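# Take necktie out of basket onto table

## Task

Get the necktie out of the basket so that the whole tie lies on the table (dropping it into place is allowed), while every other item stays in or ends up in the basket and the basket rests upright and flat on the table without being tipped much; at the end both grippers must have released and backed away, because anything kept in place only by the robot does not count.

## Robot and tools

Robot: two arms, left_arm and right_arm, each with six revolute joints (waist, shoulder, elbow, wrist pitch, wrist yaw, wrist roll) and a two-finger parallel gripper. Base positions in the scene frame: left_arm at (-0.045, +0.262, 0), right_arm at (+0.049, -0.290, 0). Scene frame: origin on the table top midway between the arms, +x away from the robot over the table, +z up, left_arm on the +y side. The arm names do not tell you which side of an image they appear on.

Gripper axes: the fingers point along the gripper's +z and close along its y. The reported end_effector_position is the spot between the finger pads, just behind the tips. Printed positions can be off, more so at long reach, and joint friction can leave the hand up to about 31 mm from the command, so very small steps may not move it at all.

execute_actions(actions): a list of actions run one after another. Each action is a table of at most 15 rows; each row lasts one control step (1/30 s), and if there are fewer than 15 rows the final row repeats until 15 steps are done. A row is one flat list covering both arms: 14 numbers, each in [-1, 1]: left dx, dy, dz, rx, ry, rz, opening, then the same seven for right. dx..rz are an offset from that gripper's measured pose at the start of the action (for the first action in a call, the pose last reported in the scene), given in the gripper's own axes; every row in the action counts from that same start pose, not from the row before it. Scale: 1.0 equals 0.6 m for translation or 180 degrees for rotation; rx, ry, rz form a single rotation vector. Opening is absolute, not an offset: +1 fully open (0.087 m), -1 closed. An optional 12 extra numbers (0 to 1) per row scale joint stiffness, left's six joints then right's six, in Joint positions order; they persist until changed. An empty list just returns state and images. Each step's command is clipped to within 70 mm and 16 degrees of the current measured pose, so distant targets need several actions; after an action the arm stops at the last clipped pose.

move(target, speed, blocking): target is one 14-number row in the same layout, offsets in gripper axes measured from the pose in the latest result that shows one, drives both grippers along straight paths that finish together, 0.5 to 10 s long (cut off at 10 s). speed is per-arm top path speed in m/s, 0.002 to 0.5, default 0.25; rotation up to twice that in rad/s. Openings are sent at the start. Paths don't avoid obstacles or the other arm, and real speed can exceed the setting, especially with the arm nearly straight. Faster contact and targets further beyond contact press harder. blocking=false returns after 0.5 s while the arm keeps going; no other motion is accepted until a result shows the move ended, so use wait or stop. The move: line reports the ending (done, off_target, moving, held, fault) and limits (paced = command clipped; held = some steps blocked, after which the arm may jump fast), plus each gripper's distance from target.

wait(seconds): 0 to 10 s, arms hold last command; returns early if a running move finishes. stop(): brakes a running move (needs braking room; fingers keep moving). zoom_image(camera, region): region [x0, y0, x1, y1] in pixels, at most 504x504, of cam_high, cam_low, cam_roll_left, cam_roll_right, cam_left_wrist or cam_right_wrist (all 504x504). read_manual(section) returns only licence texts. finished_scene(scene) ends the scene irreversibly after the robot holds its last command; the goal must be met and remain so.

Results: state line gives each gripper's position (m) and quat_wxyz in the scene frame; Hand target lines show where the controller is driving each gripper; grip_measured is the finger opening on the command scale (last Joint positions value is metres), possibly off by ~1 mm. To hold something, command about 0.02 below grip_measured; smaller gaps grip more lightly. Fingers push about 20 N max; a fast close can press harder or spring open. "pose unreachable" means the clearance check altered or blocked that arm's command. HELD in step readings marks steps where an arm's motion was held back. Joint torques include offsets and noise and are nonzero in free air. FAULT lines mean an arm stopped. MOTOR HOT appears from 75 °C; 90 °C stops the arm 10 s; 100 °C makes the arm go limp and drop. Holding loads heats motors, even while you think.

An arm meant to stay still: in a reply's first call give the offset back to its desired pose, then zeros later, always with its correct opening. The robot keeps executing during your thinking time.

Avoid: knocking rigid items off the table (fails the task), tipping the basket far, arms colliding or pressing each other hard, drops, slips, slams and hard pushes. Objects may occasionally get nudged by outside pushes. Release the tie and pull both grippers away before finishing.

Each tool is called by a JSON object that holds its "method" and its "body".

## Session

I'll start by looking at the current state of the scene.

{"method": "execute_actions", "body": {"actions": []}}

Scene clock: 0.00 s.
left_arm: end_effector_position=(+0.3364, +0.2186, +0.3701) grip_measured=+0.992 end_effector_quat_wxyz=(+0.715, +0.041, +0.697, -0.044) | right_arm: end_effector_position=(+0.4289, -0.2924, +0.3607) grip_measured=+0.998 end_effector_quat_wxyz=(+0.706, -0.000, +0.708, -0.001)
Joint positions: left_arm=[-0.014  1.052  1.063  0.015  0.013 -0.002  0.087] | right_arm=[ 0.009  1.038  1.047 -0.012 -0.012 -0.001  0.087]
Joint velocities: left_arm=[ 0.007 -0.002 -0.002 -0.022 -0.066 -0.051 -0.   ] | right_arm=[ 0.002 -0.002  0.002 -0.051 -0.022  0.022 -0.001]
Joint torques (N m, as the arm reports them, + toward a larger angle): no reading
Motor temperatures (°C, as the motors report them): left_arm=[27 24 24 26 26 24] | right_arm=[25 26 24 24 26 26]
Hand target (left_arm): +0.336, +0.219, +0.370; +0.715, +0.041, +0.697, -0.044
Hand target (right_arm): +0.429, -0.292, +0.361; +0.706, -0.000, +0.708, -0.001
Joint stiffness scale: left_arm=[1. 1. 1. 1. 1. 1.] | right_arm=[1. 1. 1. 1. 1. 1.]

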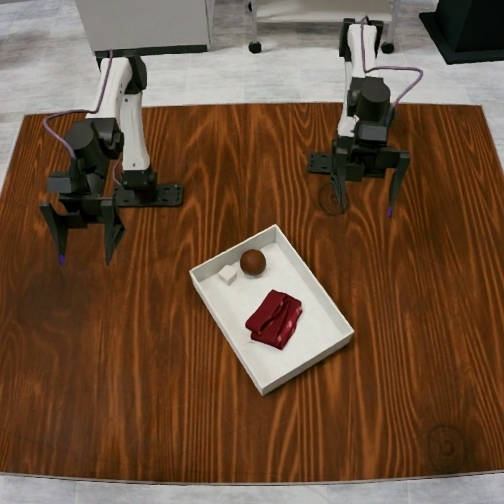

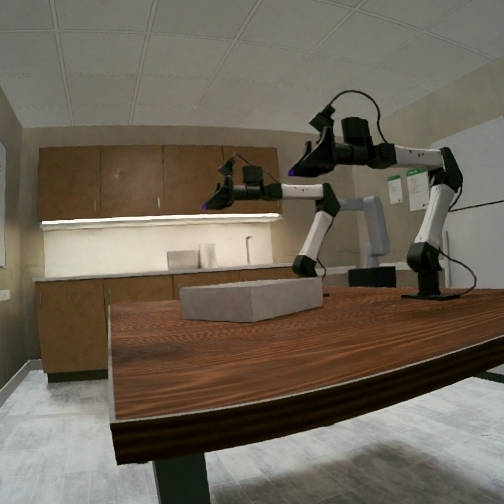

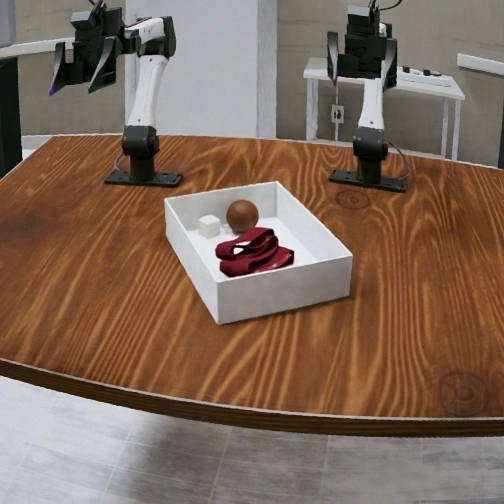

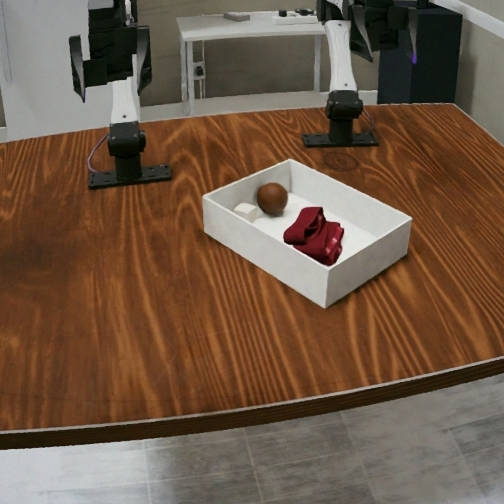

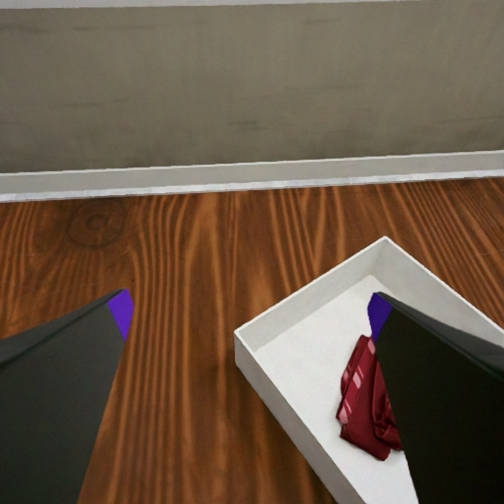

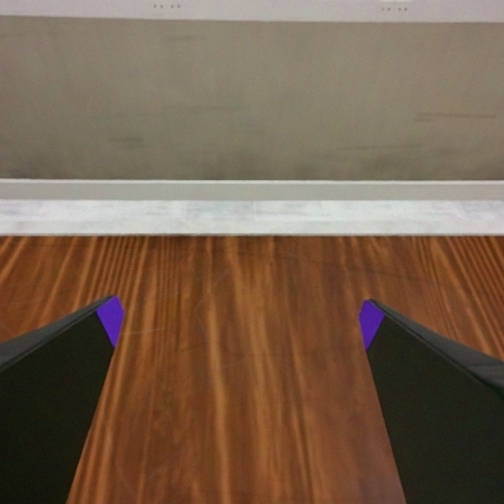

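{"method": "zoom_image", "body": {"camera": "cam_high", "region": [180, 215, 365, 400]}}

{"method": "zoom_image", "body": {"camera": "cam_roll_left", "region": [155, 170, 360, 330]}}

{"method": "zoom_image", "body": {"camera": "cam_roll_right", "region": [195, 150, 420, 315]}}

Region (180, 215, 365, 400) of cam_high's 504x504 image, scaled by 2.724, with more detail than that image has.

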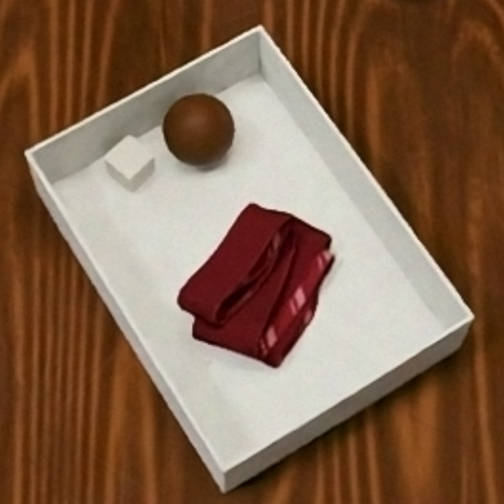

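Region (155, 170, 360, 330) of cam_roll_left's 504x504 image, scaled by 2.459, with more detail than that image has; it fills the top 393 rows of this view, and the rest is white.

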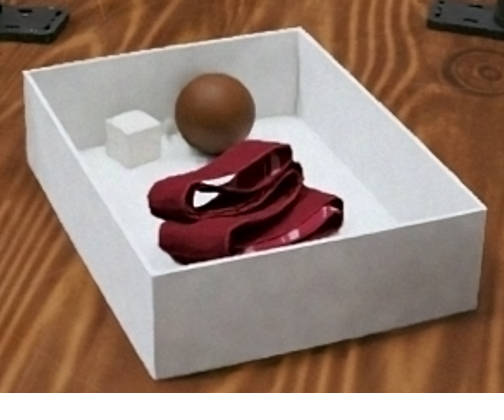

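Region (195, 150, 420, 315) of cam_roll_right's 504x504 image, scaled by 2.240, with more detail than that image has; it fills the top 370 rows of this view, and the rest is white.

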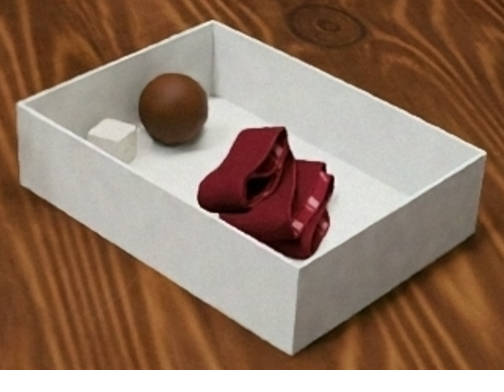

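{"method": "zoom_image", "body": {"camera": "cam_left_wrist", "region": [220, 220, 504, 504]}}

{"method": "zoom_image", "body": {"camera": "cam_high", "region": [20, 130, 220, 290]}}

{"method": "zoom_image", "body": {"camera": "cam_high", "region": [280, 90, 460, 240]}}

Region (220, 220, 504, 504) of cam_left_wrist's 504x504 image, scaled by 1.775, with more detail than that image has.

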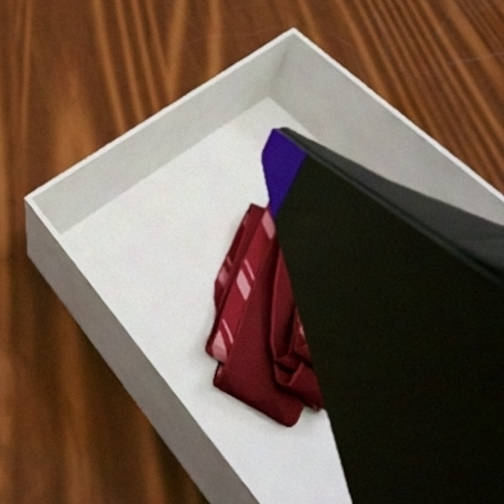

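Region (20, 130, 220, 290) of cam_high's 504x504 image, scaled by 2.520, with more detail than that image has; it fills the top 403 rows of this view, and the rest is white.

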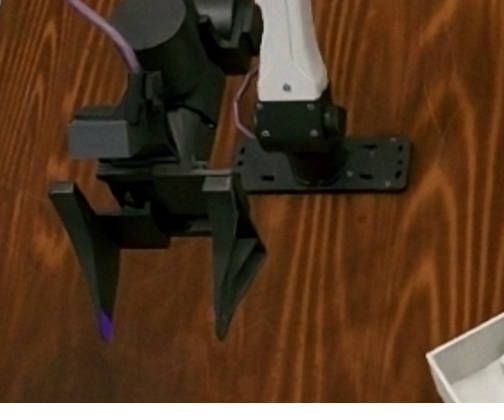

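Region (280, 90, 460, 240) of cam_high's 504x504 image, scaled by 2.800, with more detail than that image has.

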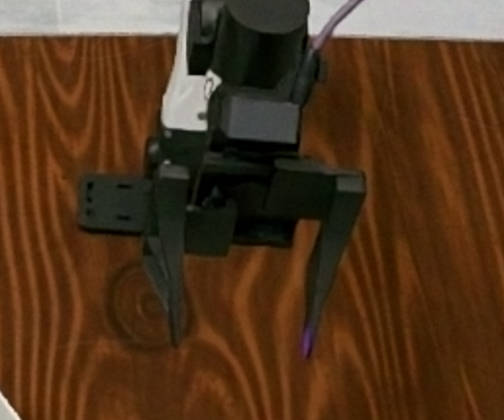

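{"method": "move", "body": {"target": [0.4385, -0.2445, 0.1593, 0.1235, 0.3796, 0.0822, 1, 0, 0, 0, 0, 0, 0, 1], "speed": 0.35}}

Scene clock: 11.07 s.
left_arm: end_effector_position=(+0.4220, +0.0643, +0.1069) grip_measured=+0.992 end_effector_quat_wxyz=(+0.193, +0.258, +0.945, -0.057) | right_arm: end_effector_position=(+0.4289, -0.2924, +0.3607) grip_measured=+0.998 end_effector_quat_wxyz=(+0.706, -0.000, +0.708, -0.001)
Joint positions: left_arm=[-0.295  2.32   2.264 -1.113  0.065  0.131  0.087] | right_arm=[ 0.009  1.038  1.047 -0.012 -0.012 -0.001  0.087]
Joint velocities: left_arm=[-0.007 -0.002  0.012 -0.022  0.022  0.007  0.   ] | right_arm=[ 0.002 -0.002  0.012 -0.11  -0.007  0.037  0.001]
Joint torques (N m, as the arm reports them, + toward a larger angle): left_arm=[ -0.83 -12.27  10.51   0.94   0.03   0.11] | right_arm=[ 0.07 -3.51  7.06  1.93  0.03 -0.05]
Motor temperatures (°C, as the motors report them): left_arm=[27 25 27 29 26 24] | right_arm=[25 26 26 28 26 26]
Hand target (left_arm): +0.420, +0.060, +0.100; +0.183, +0.264, +0.945, -0.060
Hand target (right_arm): +0.429, -0.292, +0.361; +0.706, -0.000, +0.708, -0.001
Off the commanded pose (left_arm): 0.005 m, 2 deg.
Off the commanded pose (right_arm): 0.000 m, 0 deg.
Joint stiffness scale: left_arm=[1. 1. 1. 1. 1. 1.] | right_arm=[1. 1. 1. 1. 1. 1.]
move: done

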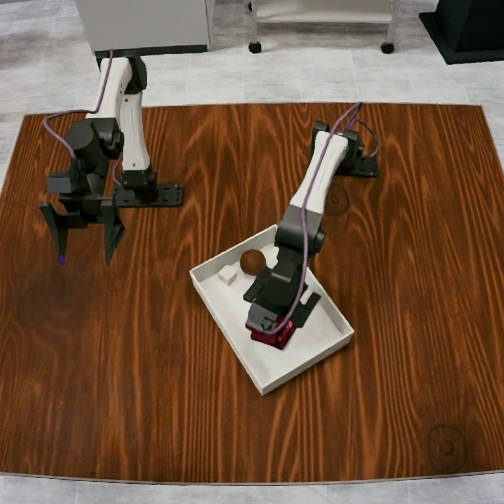

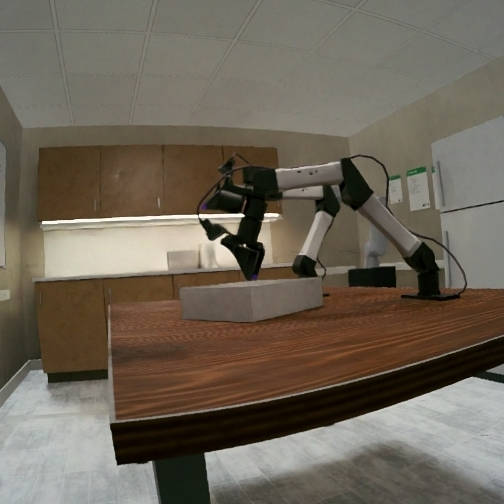

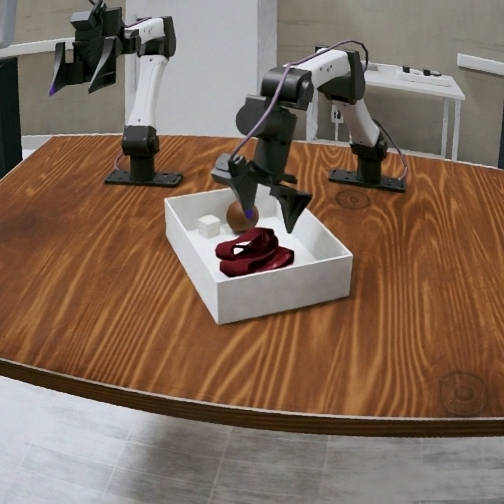

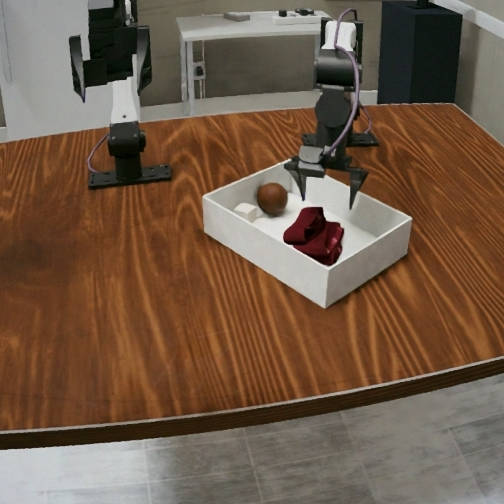

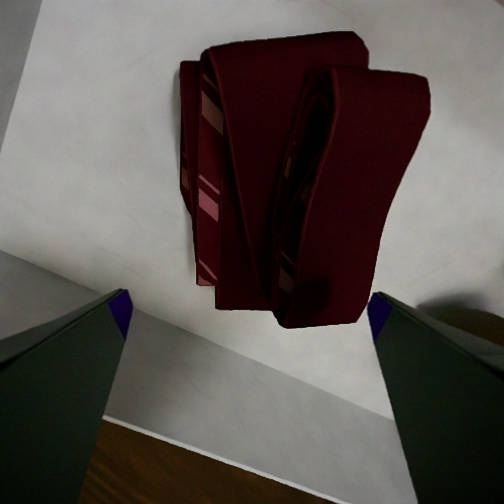

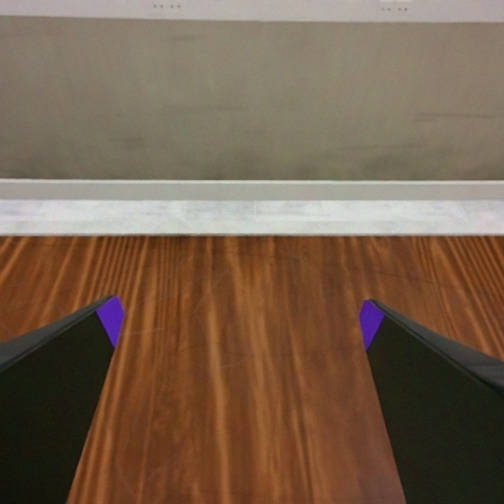

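{"method": "zoom_image", "body": {"camera": "cam_roll_right", "region": [260, 170, 390, 280]}}

{"method": "zoom_image", "body": {"camera": "cam_roll_left", "region": [200, 185, 330, 290]}}

{"method": "zoom_image", "body": {"camera": "cam_left_wrist", "region": [140, 10, 460, 350]}}

Region (260, 170, 390, 280) of cam_roll_right's 504x504 image, scaled by 3.877, with more detail than that image has; it fills the top 426 rows of this view, and the rest is white.

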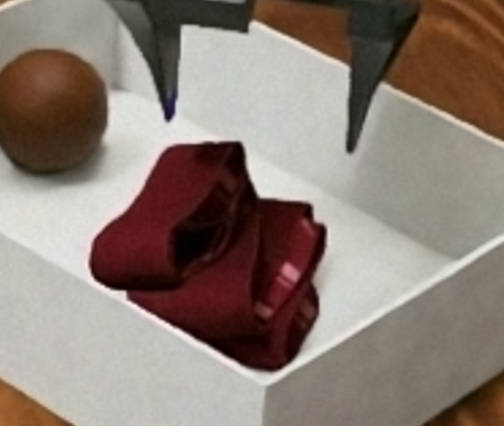

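Region (200, 185, 330, 290) of cam_roll_left's 504x504 image, scaled by 3.877, with more detail than that image has; it fills the top 407 rows of this view, and the rest is white.

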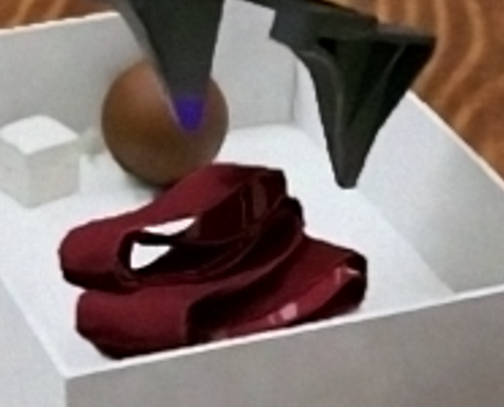

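Region (140, 10, 460, 350) of cam_left_wrist's 504x504 image, scaled by 1.482, with more detail than that image has; it fills the left 474 columns of this view, and the rest is white.

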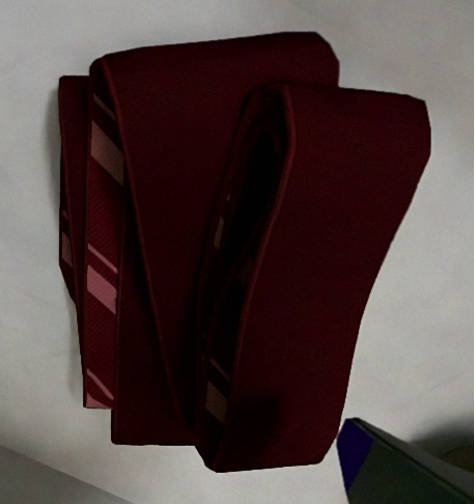

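{"method": "zoom_image", "body": {"camera": "cam_low", "region": [165, 200, 345, 335]}}

{"method": "zoom_image", "body": {"camera": "cam_left_wrist", "region": [90, 280, 410, 504]}}

Region (165, 200, 345, 335) of cam_low's 504x504 image, scaled by 2.800, with more detail than that image has; it fills the top 378 rows of this view, and the rest is white.

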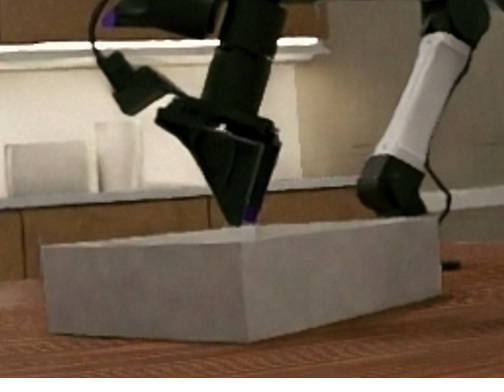

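Region (90, 280, 410, 504) of cam_left_wrist's 504x504 image, scaled by 1.575, with more detail than that image has; it fills the top 353 rows of this view, and the rest is white.

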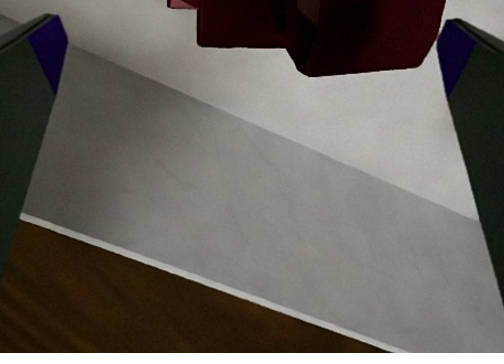

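{"method": "move", "body": {"target": [-0.0105, -0.0367, 0.0263, -0.044, 0, 0, 1, 0, 0, 0, 0, 0, 0, 1], "speed": 0.15}}

Scene clock: 15.50 s.
left_arm: end_effector_position=(+0.4189, +0.0391, +0.1098) grip_measured=+0.992 end_effector_quat_wxyz=(+0.220, +0.246, +0.944, +0.000) | right_arm: end_effector_position=(+0.4289, -0.2924, +0.3607) grip_measured=+0.998 end_effector_quat_wxyz=(+0.706, -0.000, +0.708, -0.001)
Joint positions: left_arm=[-0.392  2.32   2.264 -1.081 -0.099  0.046  0.087] | right_arm=[ 0.009  1.038  1.047 -0.012 -0.012 -0.001  0.087]
Joint velocities: left_arm=[-0.007 -0.007  0.002 -0.037 -0.007 -0.022  0.001] | right_arm=[-0.007  0.037  0.012  0.051 -0.022 -0.081 -0.   ]
Joint torques (N m, as the arm reports them, + toward a larger angle): left_arm=[ -0.51 -11.74   8.41   1.23  -0.2   -0.01] | right_arm=[ 0.1  -3.51  7.06  1.93  0.03 -0.05]
Motor temperatures (°C, as the motors report them): left_arm=[27 27 27 29 26 24] | right_arm=[25 26 27 29 26 26]
Hand target (left_arm): +0.420, +0.039, +0.094; +0.210, +0.244, +0.947, +0.007
Hand target (right_arm): +0.429, -0.292, +0.361; +0.706, -0.000, +0.708, -0.001
Off the commanded pose (left_arm): 0.015 m, 1 deg.
Off the commanded pose (right_arm): 0.000 m, 0 deg.
Joint stiffness scale: left_arm=[1. 1. 1. 1. 1. 1.] | right_arm=[1. 1. 1. 1. 1. 1.]
move: off_target (left_arm)

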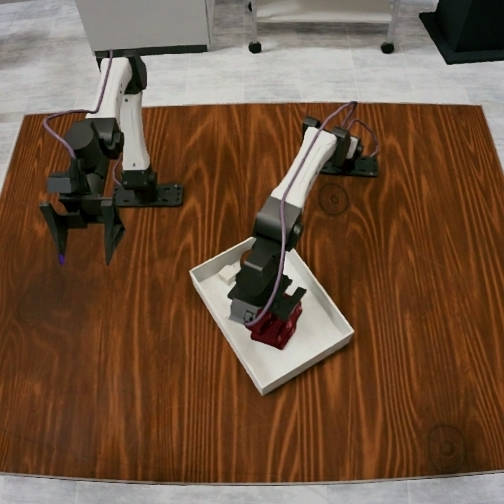

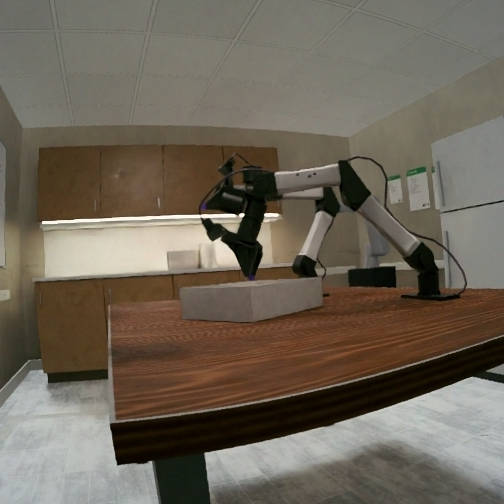

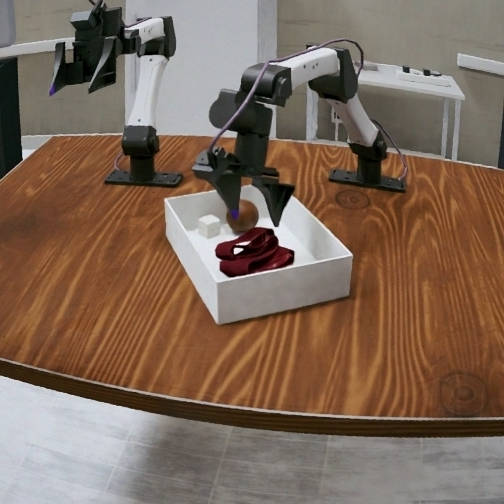

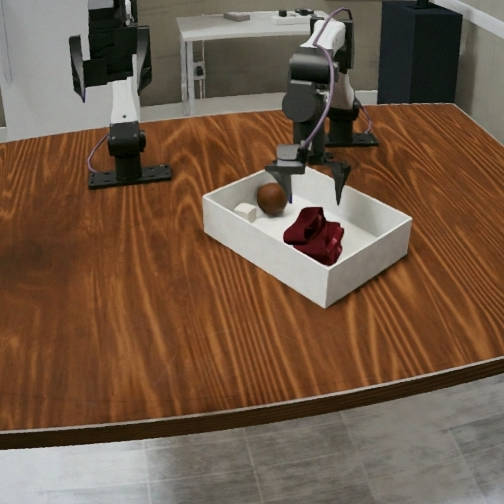

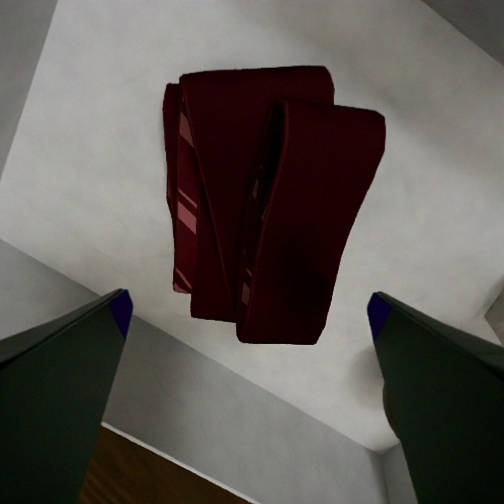

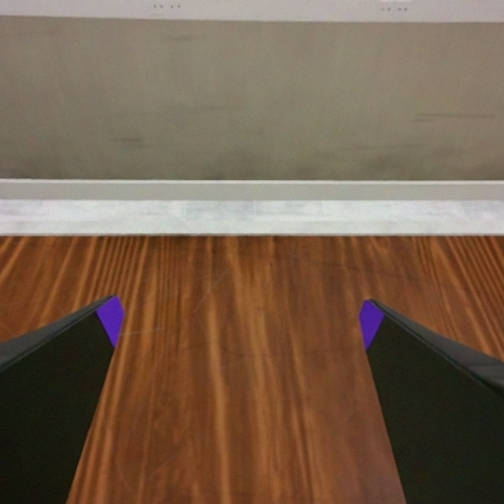

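{"method": "move", "body": {"target": [0.0213, -0.005, 0.0905, 0, 0.017, 0, 1, 0, 0, 0, 0, 0, 0, 1], "speed": 0.12}}

Scene clock: 17.43 s.
left_arm: end_effector_position=(+0.4273, +0.0352, +0.0639) grip_measured=+0.992 end_effector_quat_wxyz=(+0.200, +0.247, +0.948, +0.006) | right_arm: end_effector_position=(+0.4289, -0.2924, +0.3607) grip_measured=+0.998 end_effector_quat_wxyz=(+0.706, -0.000, +0.708, -0.001)
Joint positions: left_arm=[-0.392  2.409  2.246 -1.017 -0.102  0.045  0.087] | right_arm=[ 0.009  1.038  1.047 -0.012 -0.012 -0.001  0.087]
Joint velocities: left_arm=[ 0.002 -0.002 -0.002 -0.037 -0.11   0.022 -0.001] | right_arm=[ 0.007 -0.002  0.002  0.022 -0.007 -0.037 -0.   ]
Joint torques (N m, as the arm reports them, + toward a larger angle): left_arm=[  0.28 -13.63   8.29   1.21  -0.13   0.08] | right_arm=[ 0.09 -3.5   7.04  1.93  0.02 -0.04]
Motor temperatures (°C, as the motors report them): left_arm=[27 28 28 29 26 24] | right_arm=[25 26 27 29 26 26]
Hand target (left_arm): +0.429, +0.038, +0.055; +0.195, +0.245, +0.950, +0.007
Hand target (right_arm): +0.429, -0.292, +0.361; +0.706, -0.000, +0.708, -0.001
Off the commanded pose (left_arm): 0.009 m, 1 deg.
Off the commanded pose (right_arm): 0.000 m, 0 deg.
Joint stiffness scale: left_arm=[1. 1. 1. 1. 1. 1.] | right_arm=[1. 1. 1. 1. 1. 1.]
move: done

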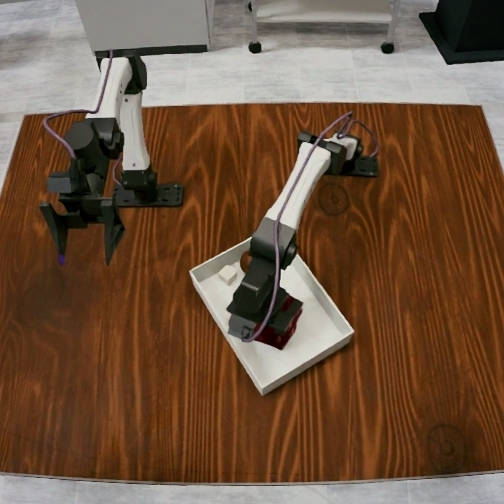

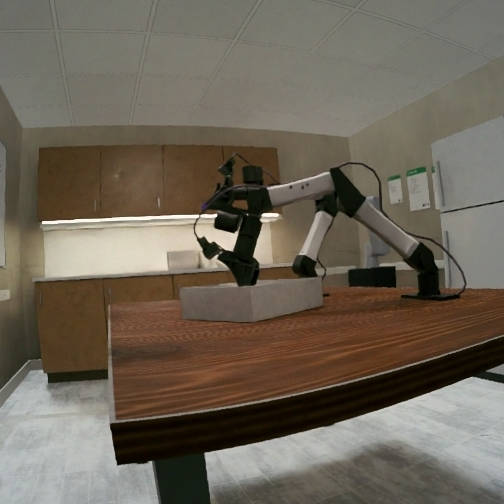

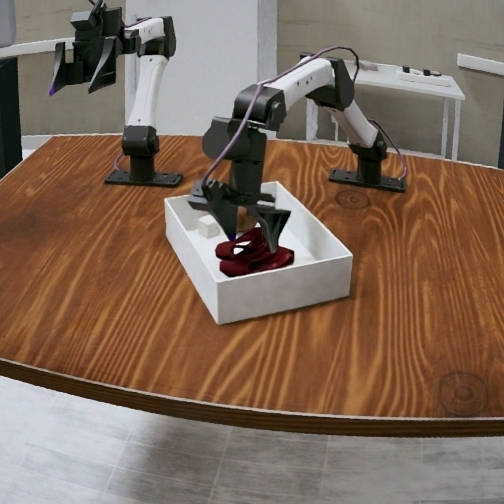

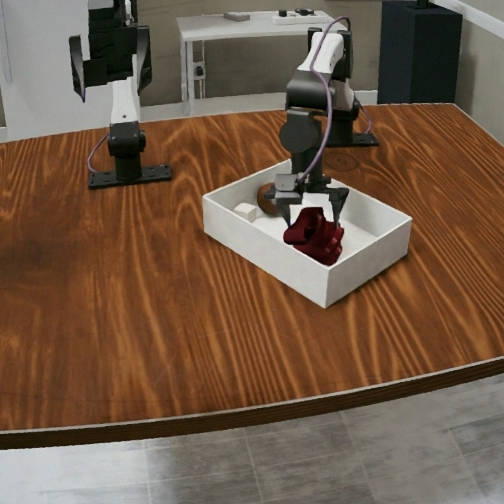

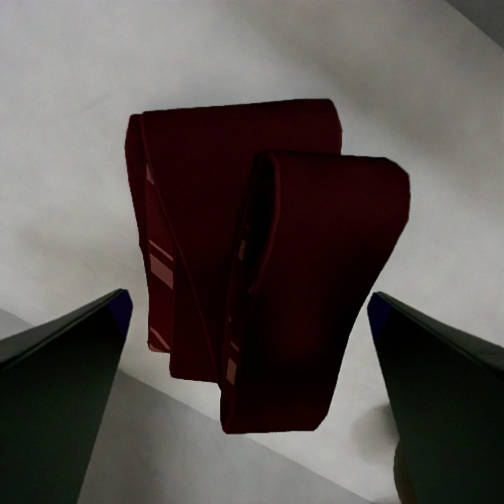

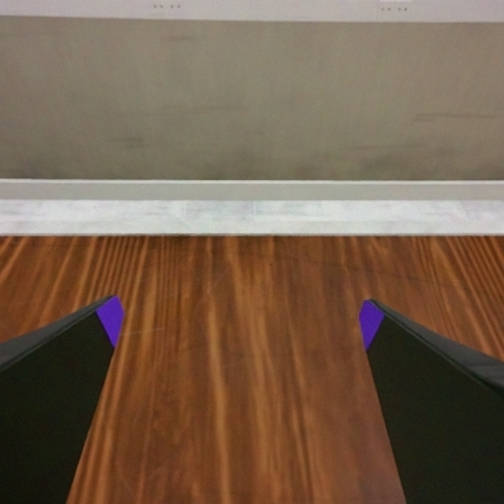

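{"method": "zoom_image", "body": {"camera": "cam_roll_right", "region": [250, 165, 380, 280]}}

{"method": "zoom_image", "body": {"camera": "cam_roll_left", "region": [185, 180, 325, 290]}}

Region (250, 165, 380, 280) of cam_roll_right's 504x504 image, scaled by 3.877, with more detail than that image has; it fills the top 446 rows of this view, and the rest is white.

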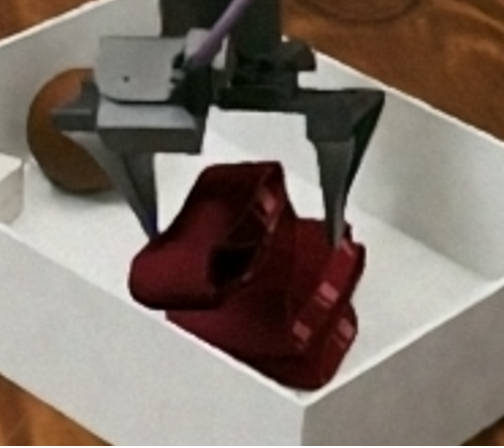

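Region (185, 180, 325, 290) of cam_roll_left's 504x504 image, scaled by 3.600, with more detail than that image has; it fills the top 396 rows of this view, and the rest is white.

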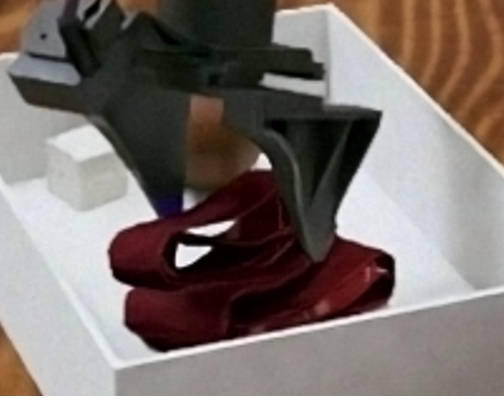

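{"method": "move", "body": {"target": [0.0165, 0, 0.046, 0, 0, 0, 1, 0, 0, 0, 0, 0, 0, 1], "speed": 0.1}}

Scene clock: 19.50 s.
left_arm: end_effector_position=(+0.4300, +0.0339, +0.0412) grip_measured=+0.992 end_effector_quat_wxyz=(+0.204, +0.248, +0.947, +0.006) | right_arm: end_effector_position=(+0.4289, -0.2924, +0.3607) grip_measured=+0.998 end_effector_quat_wxyz=(+0.706, -0.000, +0.708, -0.001)
Joint positions: left_arm=[-0.392  2.409  2.153 -0.916 -0.102  0.048  0.087] | right_arm=[ 0.009  1.038  1.047 -0.012 -0.012 -0.001  0.087]
Joint velocities: left_arm=[-0.007 -0.012  0.002  0.037 -0.022  0.007  0.001] | right_arm=[ 0.012 -0.007  0.002  0.022  0.037 -0.022 -0.001]
Joint torques (N m, as the arm reports them, + toward a larger angle): left_arm=[  0.31 -14.71   7.13   1.17  -0.13   0.1 ] | right_arm=[ 0.08 -3.51  7.07  1.93  0.03 -0.04]
Motor temperatures (°C, as the motors report them): left_arm=[27 30 28 29 26 24] | right_arm=[25 26 27 30 26 26]
Hand target (left_arm): +0.430, +0.038, +0.035; +0.200, +0.247, +0.948, +0.006
Hand target (right_arm): +0.429, -0.292, +0.361; +0.706, -0.000, +0.708, -0.001
Off the commanded pose (left_arm): 0.007 m, 1 deg.
Off the commanded pose (right_arm): 0.000 m, 0 deg.
Joint stiffness scale: left_arm=[1. 1. 1. 1. 1. 1.] | right_arm=[1. 1. 1. 1. 1. 1.]
move: done

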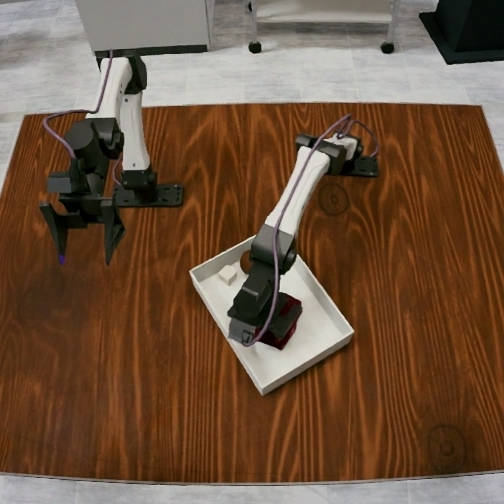

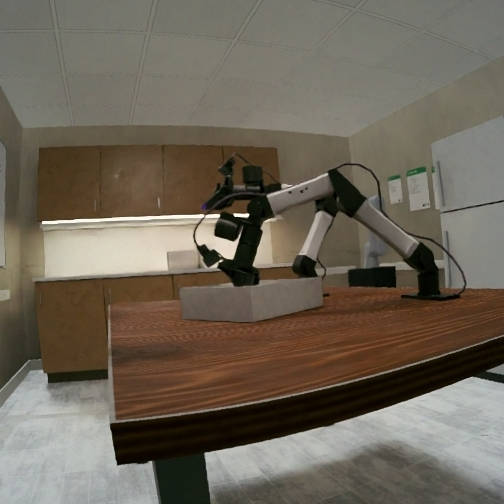

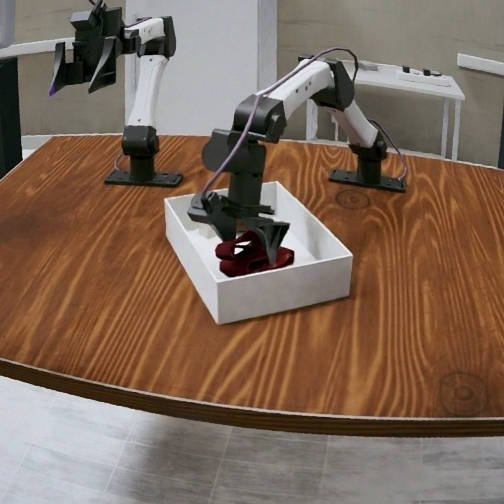

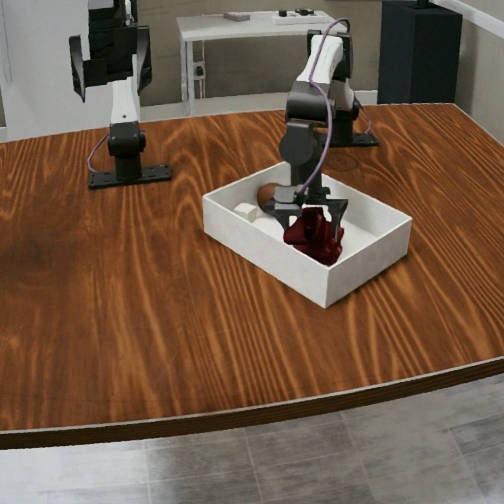

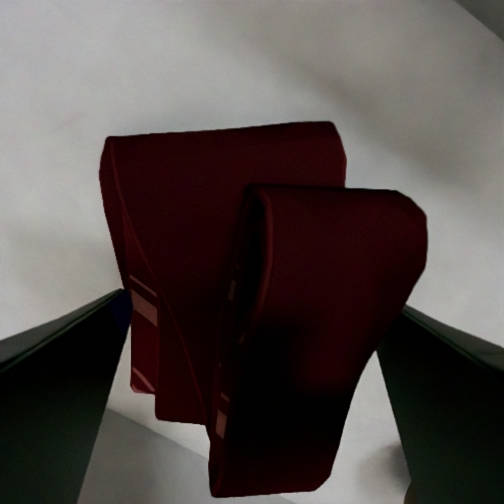

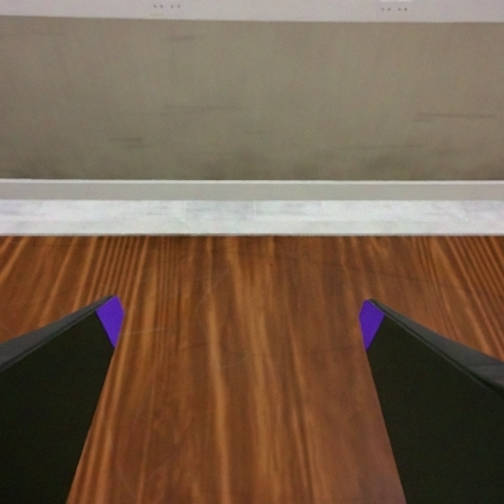

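{"method": "move", "body": {"target": [0.0014, 0.0335, 0.0034, 0, 0, 0, 1, 0, 0, 0, 0, 0, 0, 1], "speed": 0.06}}

Scene clock: 20.50 s.
left_arm: end_effector_position=(+0.4381, +0.0506, +0.0413) grip_measured=+0.992 end_effector_quat_wxyz=(+0.204, +0.247, +0.947, +0.009) | right_arm: end_effector_position=(+0.4289, -0.2924, +0.3607) grip_measured=+0.998 end_effector_quat_wxyz=(+0.706, -0.000, +0.708, -0.001)
Joint positions: left_arm=[-0.357  2.409  2.153 -0.915 -0.095  0.079  0.087] | right_arm=[ 0.009  1.038  1.047 -0.012 -0.012 -0.001  0.087]
Joint velocities: left_arm=[-0.017 -0.002 -0.002  0.081  0.037 -0.007 -0.   ] | right_arm=[ 0.002 -0.022  0.002 -0.066  0.022  0.022  0.   ]
Joint torques (N m, as the arm reports them, + toward a larger angle): left_arm=[  0.17 -14.79   9.36   1.09  -0.07   0.15] | right_arm=[ 0.1  -3.53  7.05  1.92  0.03 -0.05]
Motor temperatures (°C, as the motors report them): left_arm=[27 30 28 29 26 24] | right_arm=[25 26 27 30 26 26]
Hand target (left_arm): +0.440, +0.052, +0.042; +0.205, +0.248, +0.947, +0.006
Hand target (right_arm): +0.429, -0.292, +0.361; +0.706, -0.000, +0.708, -0.001
Off the commanded pose (left_arm): 0.002 m, 0 deg.
Off the commanded pose (right_arm): 0.000 m, 0 deg.
Joint stiffness scale: left_arm=[1. 1. 1. 1. 1. 1.] | right_arm=[1. 1. 1. 1. 1. 1.]
move: done

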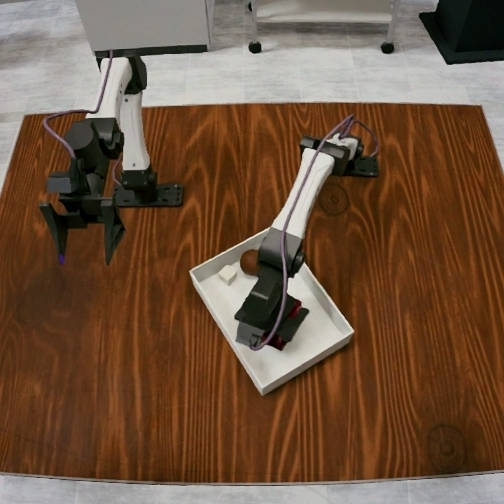

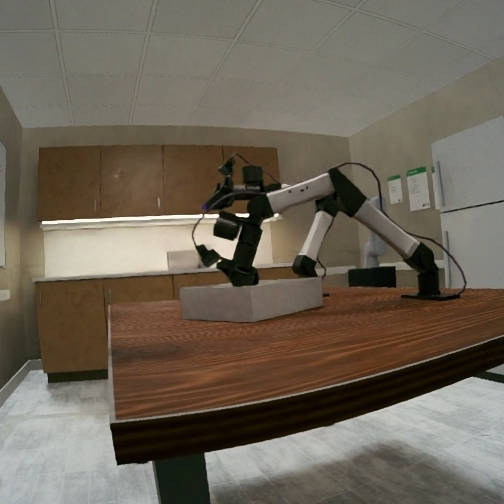

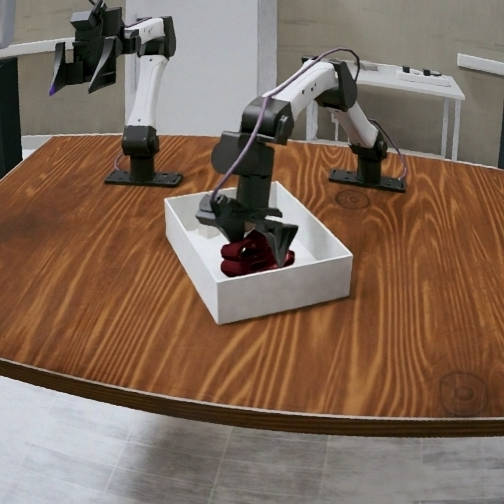

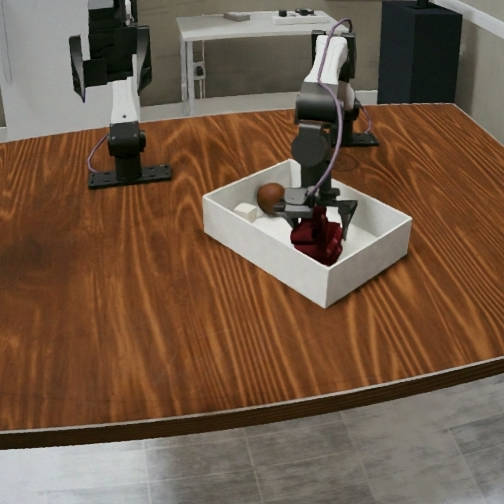

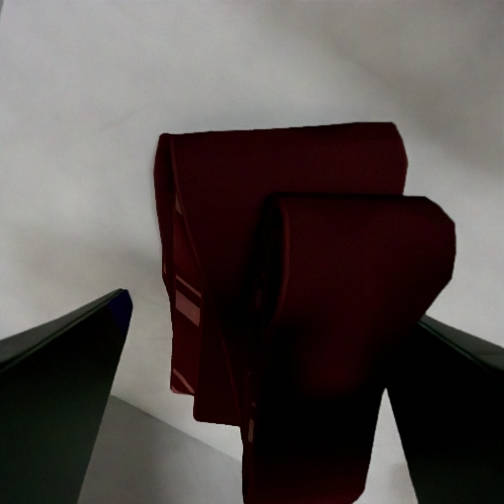

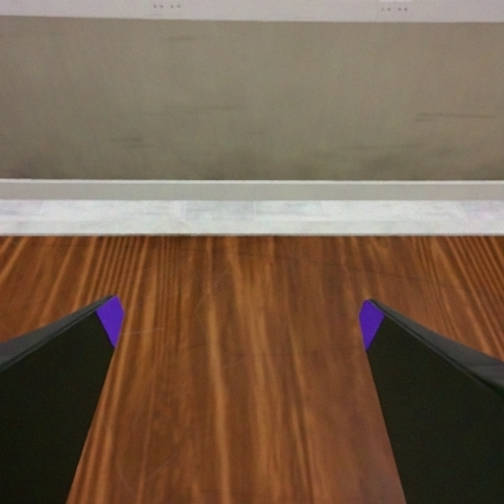

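{"method": "move", "body": {"target": [0.0153, -0.008, 0.0367, 0.044, 0, 0, 1, 0, 0, 0, 0, 0, 0, 1], "speed": 0.08}}

Scene clock: 22.03 s.
left_arm: end_effector_position=(+0.4395, +0.0458, +0.0324) grip_measured=+0.992 end_effector_quat_wxyz=(+0.200, +0.260, +0.943, -0.054) | right_arm: end_effector_position=(+0.4289, -0.2924, +0.3607) grip_measured=+0.998 end_effector_quat_wxyz=(+0.706, -0.000, +0.708, -0.001)
Joint positions: left_arm=[-0.319  2.409  2.119 -0.867  0.048  0.116  0.087] | right_arm=[ 0.009  1.038  1.047 -0.012 -0.012 -0.001  0.087]
Joint velocities: left_arm=[-0.027  0.002 -0.012 -0.051  0.066 -0.066 -0.   ] | right_arm=[-0.017 -0.017 -0.017  0.007  0.007 -0.007 -0.   ]
Joint torques (N m, as the arm reports them, + toward a larger angle): left_arm=[  0.36 -13.39   7.03   1.2    0.01   0.13] | right_arm=[ 0.07 -3.51  7.08  1.93  0.03 -0.05]
Motor temperatures (°C, as the motors report them): left_arm=[27 31 28 29 26 24] | right_arm=[25 26 28 30 26 26]
Hand target (left_arm): +0.437, +0.050, +0.017; +0.186, +0.260, +0.946, -0.056
Hand target (right_arm): +0.429, -0.292, +0.361; +0.706, -0.000, +0.708, -0.001
Off the commanded pose (left_arm): 0.016 m, 2 deg.
Off the commanded pose (right_arm): 0.000 m, 0 deg.
Joint stiffness scale: left_arm=[1. 1. 1. 1. 1. 1.] | right_arm=[1. 1. 1. 1. 1. 1.]
move: off_target (left_arm)

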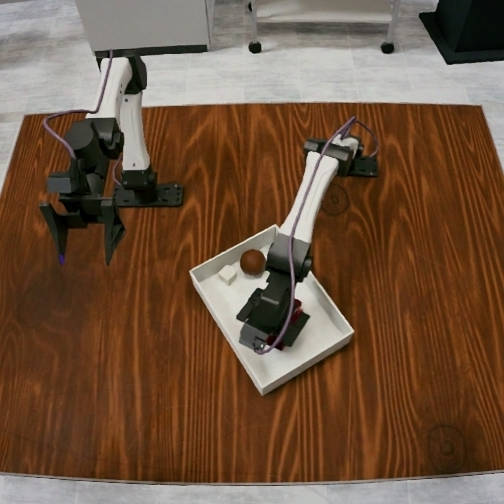

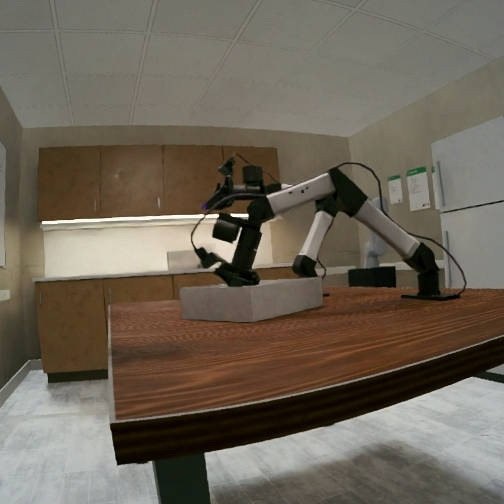

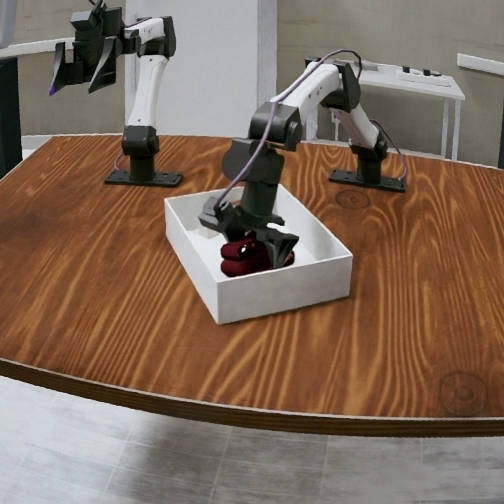

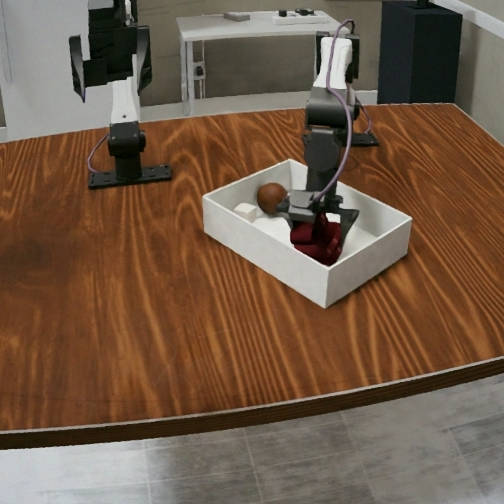

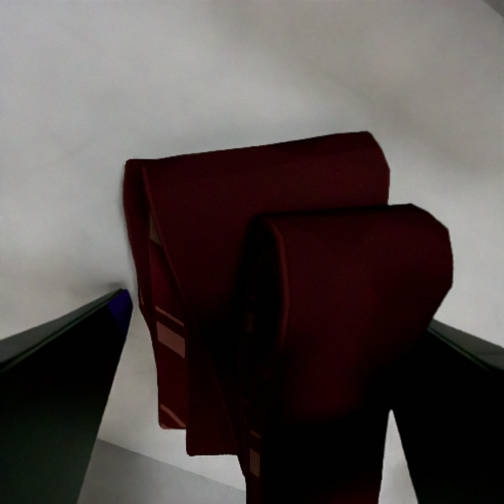

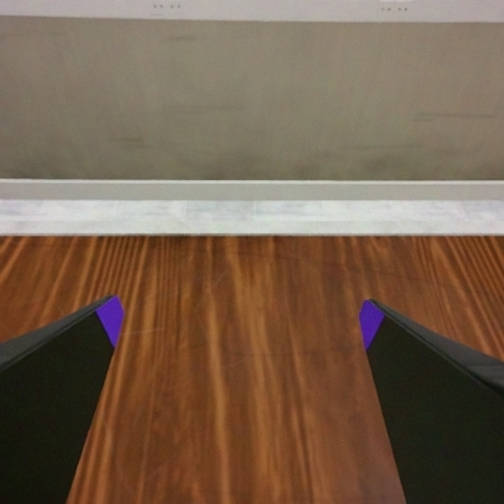

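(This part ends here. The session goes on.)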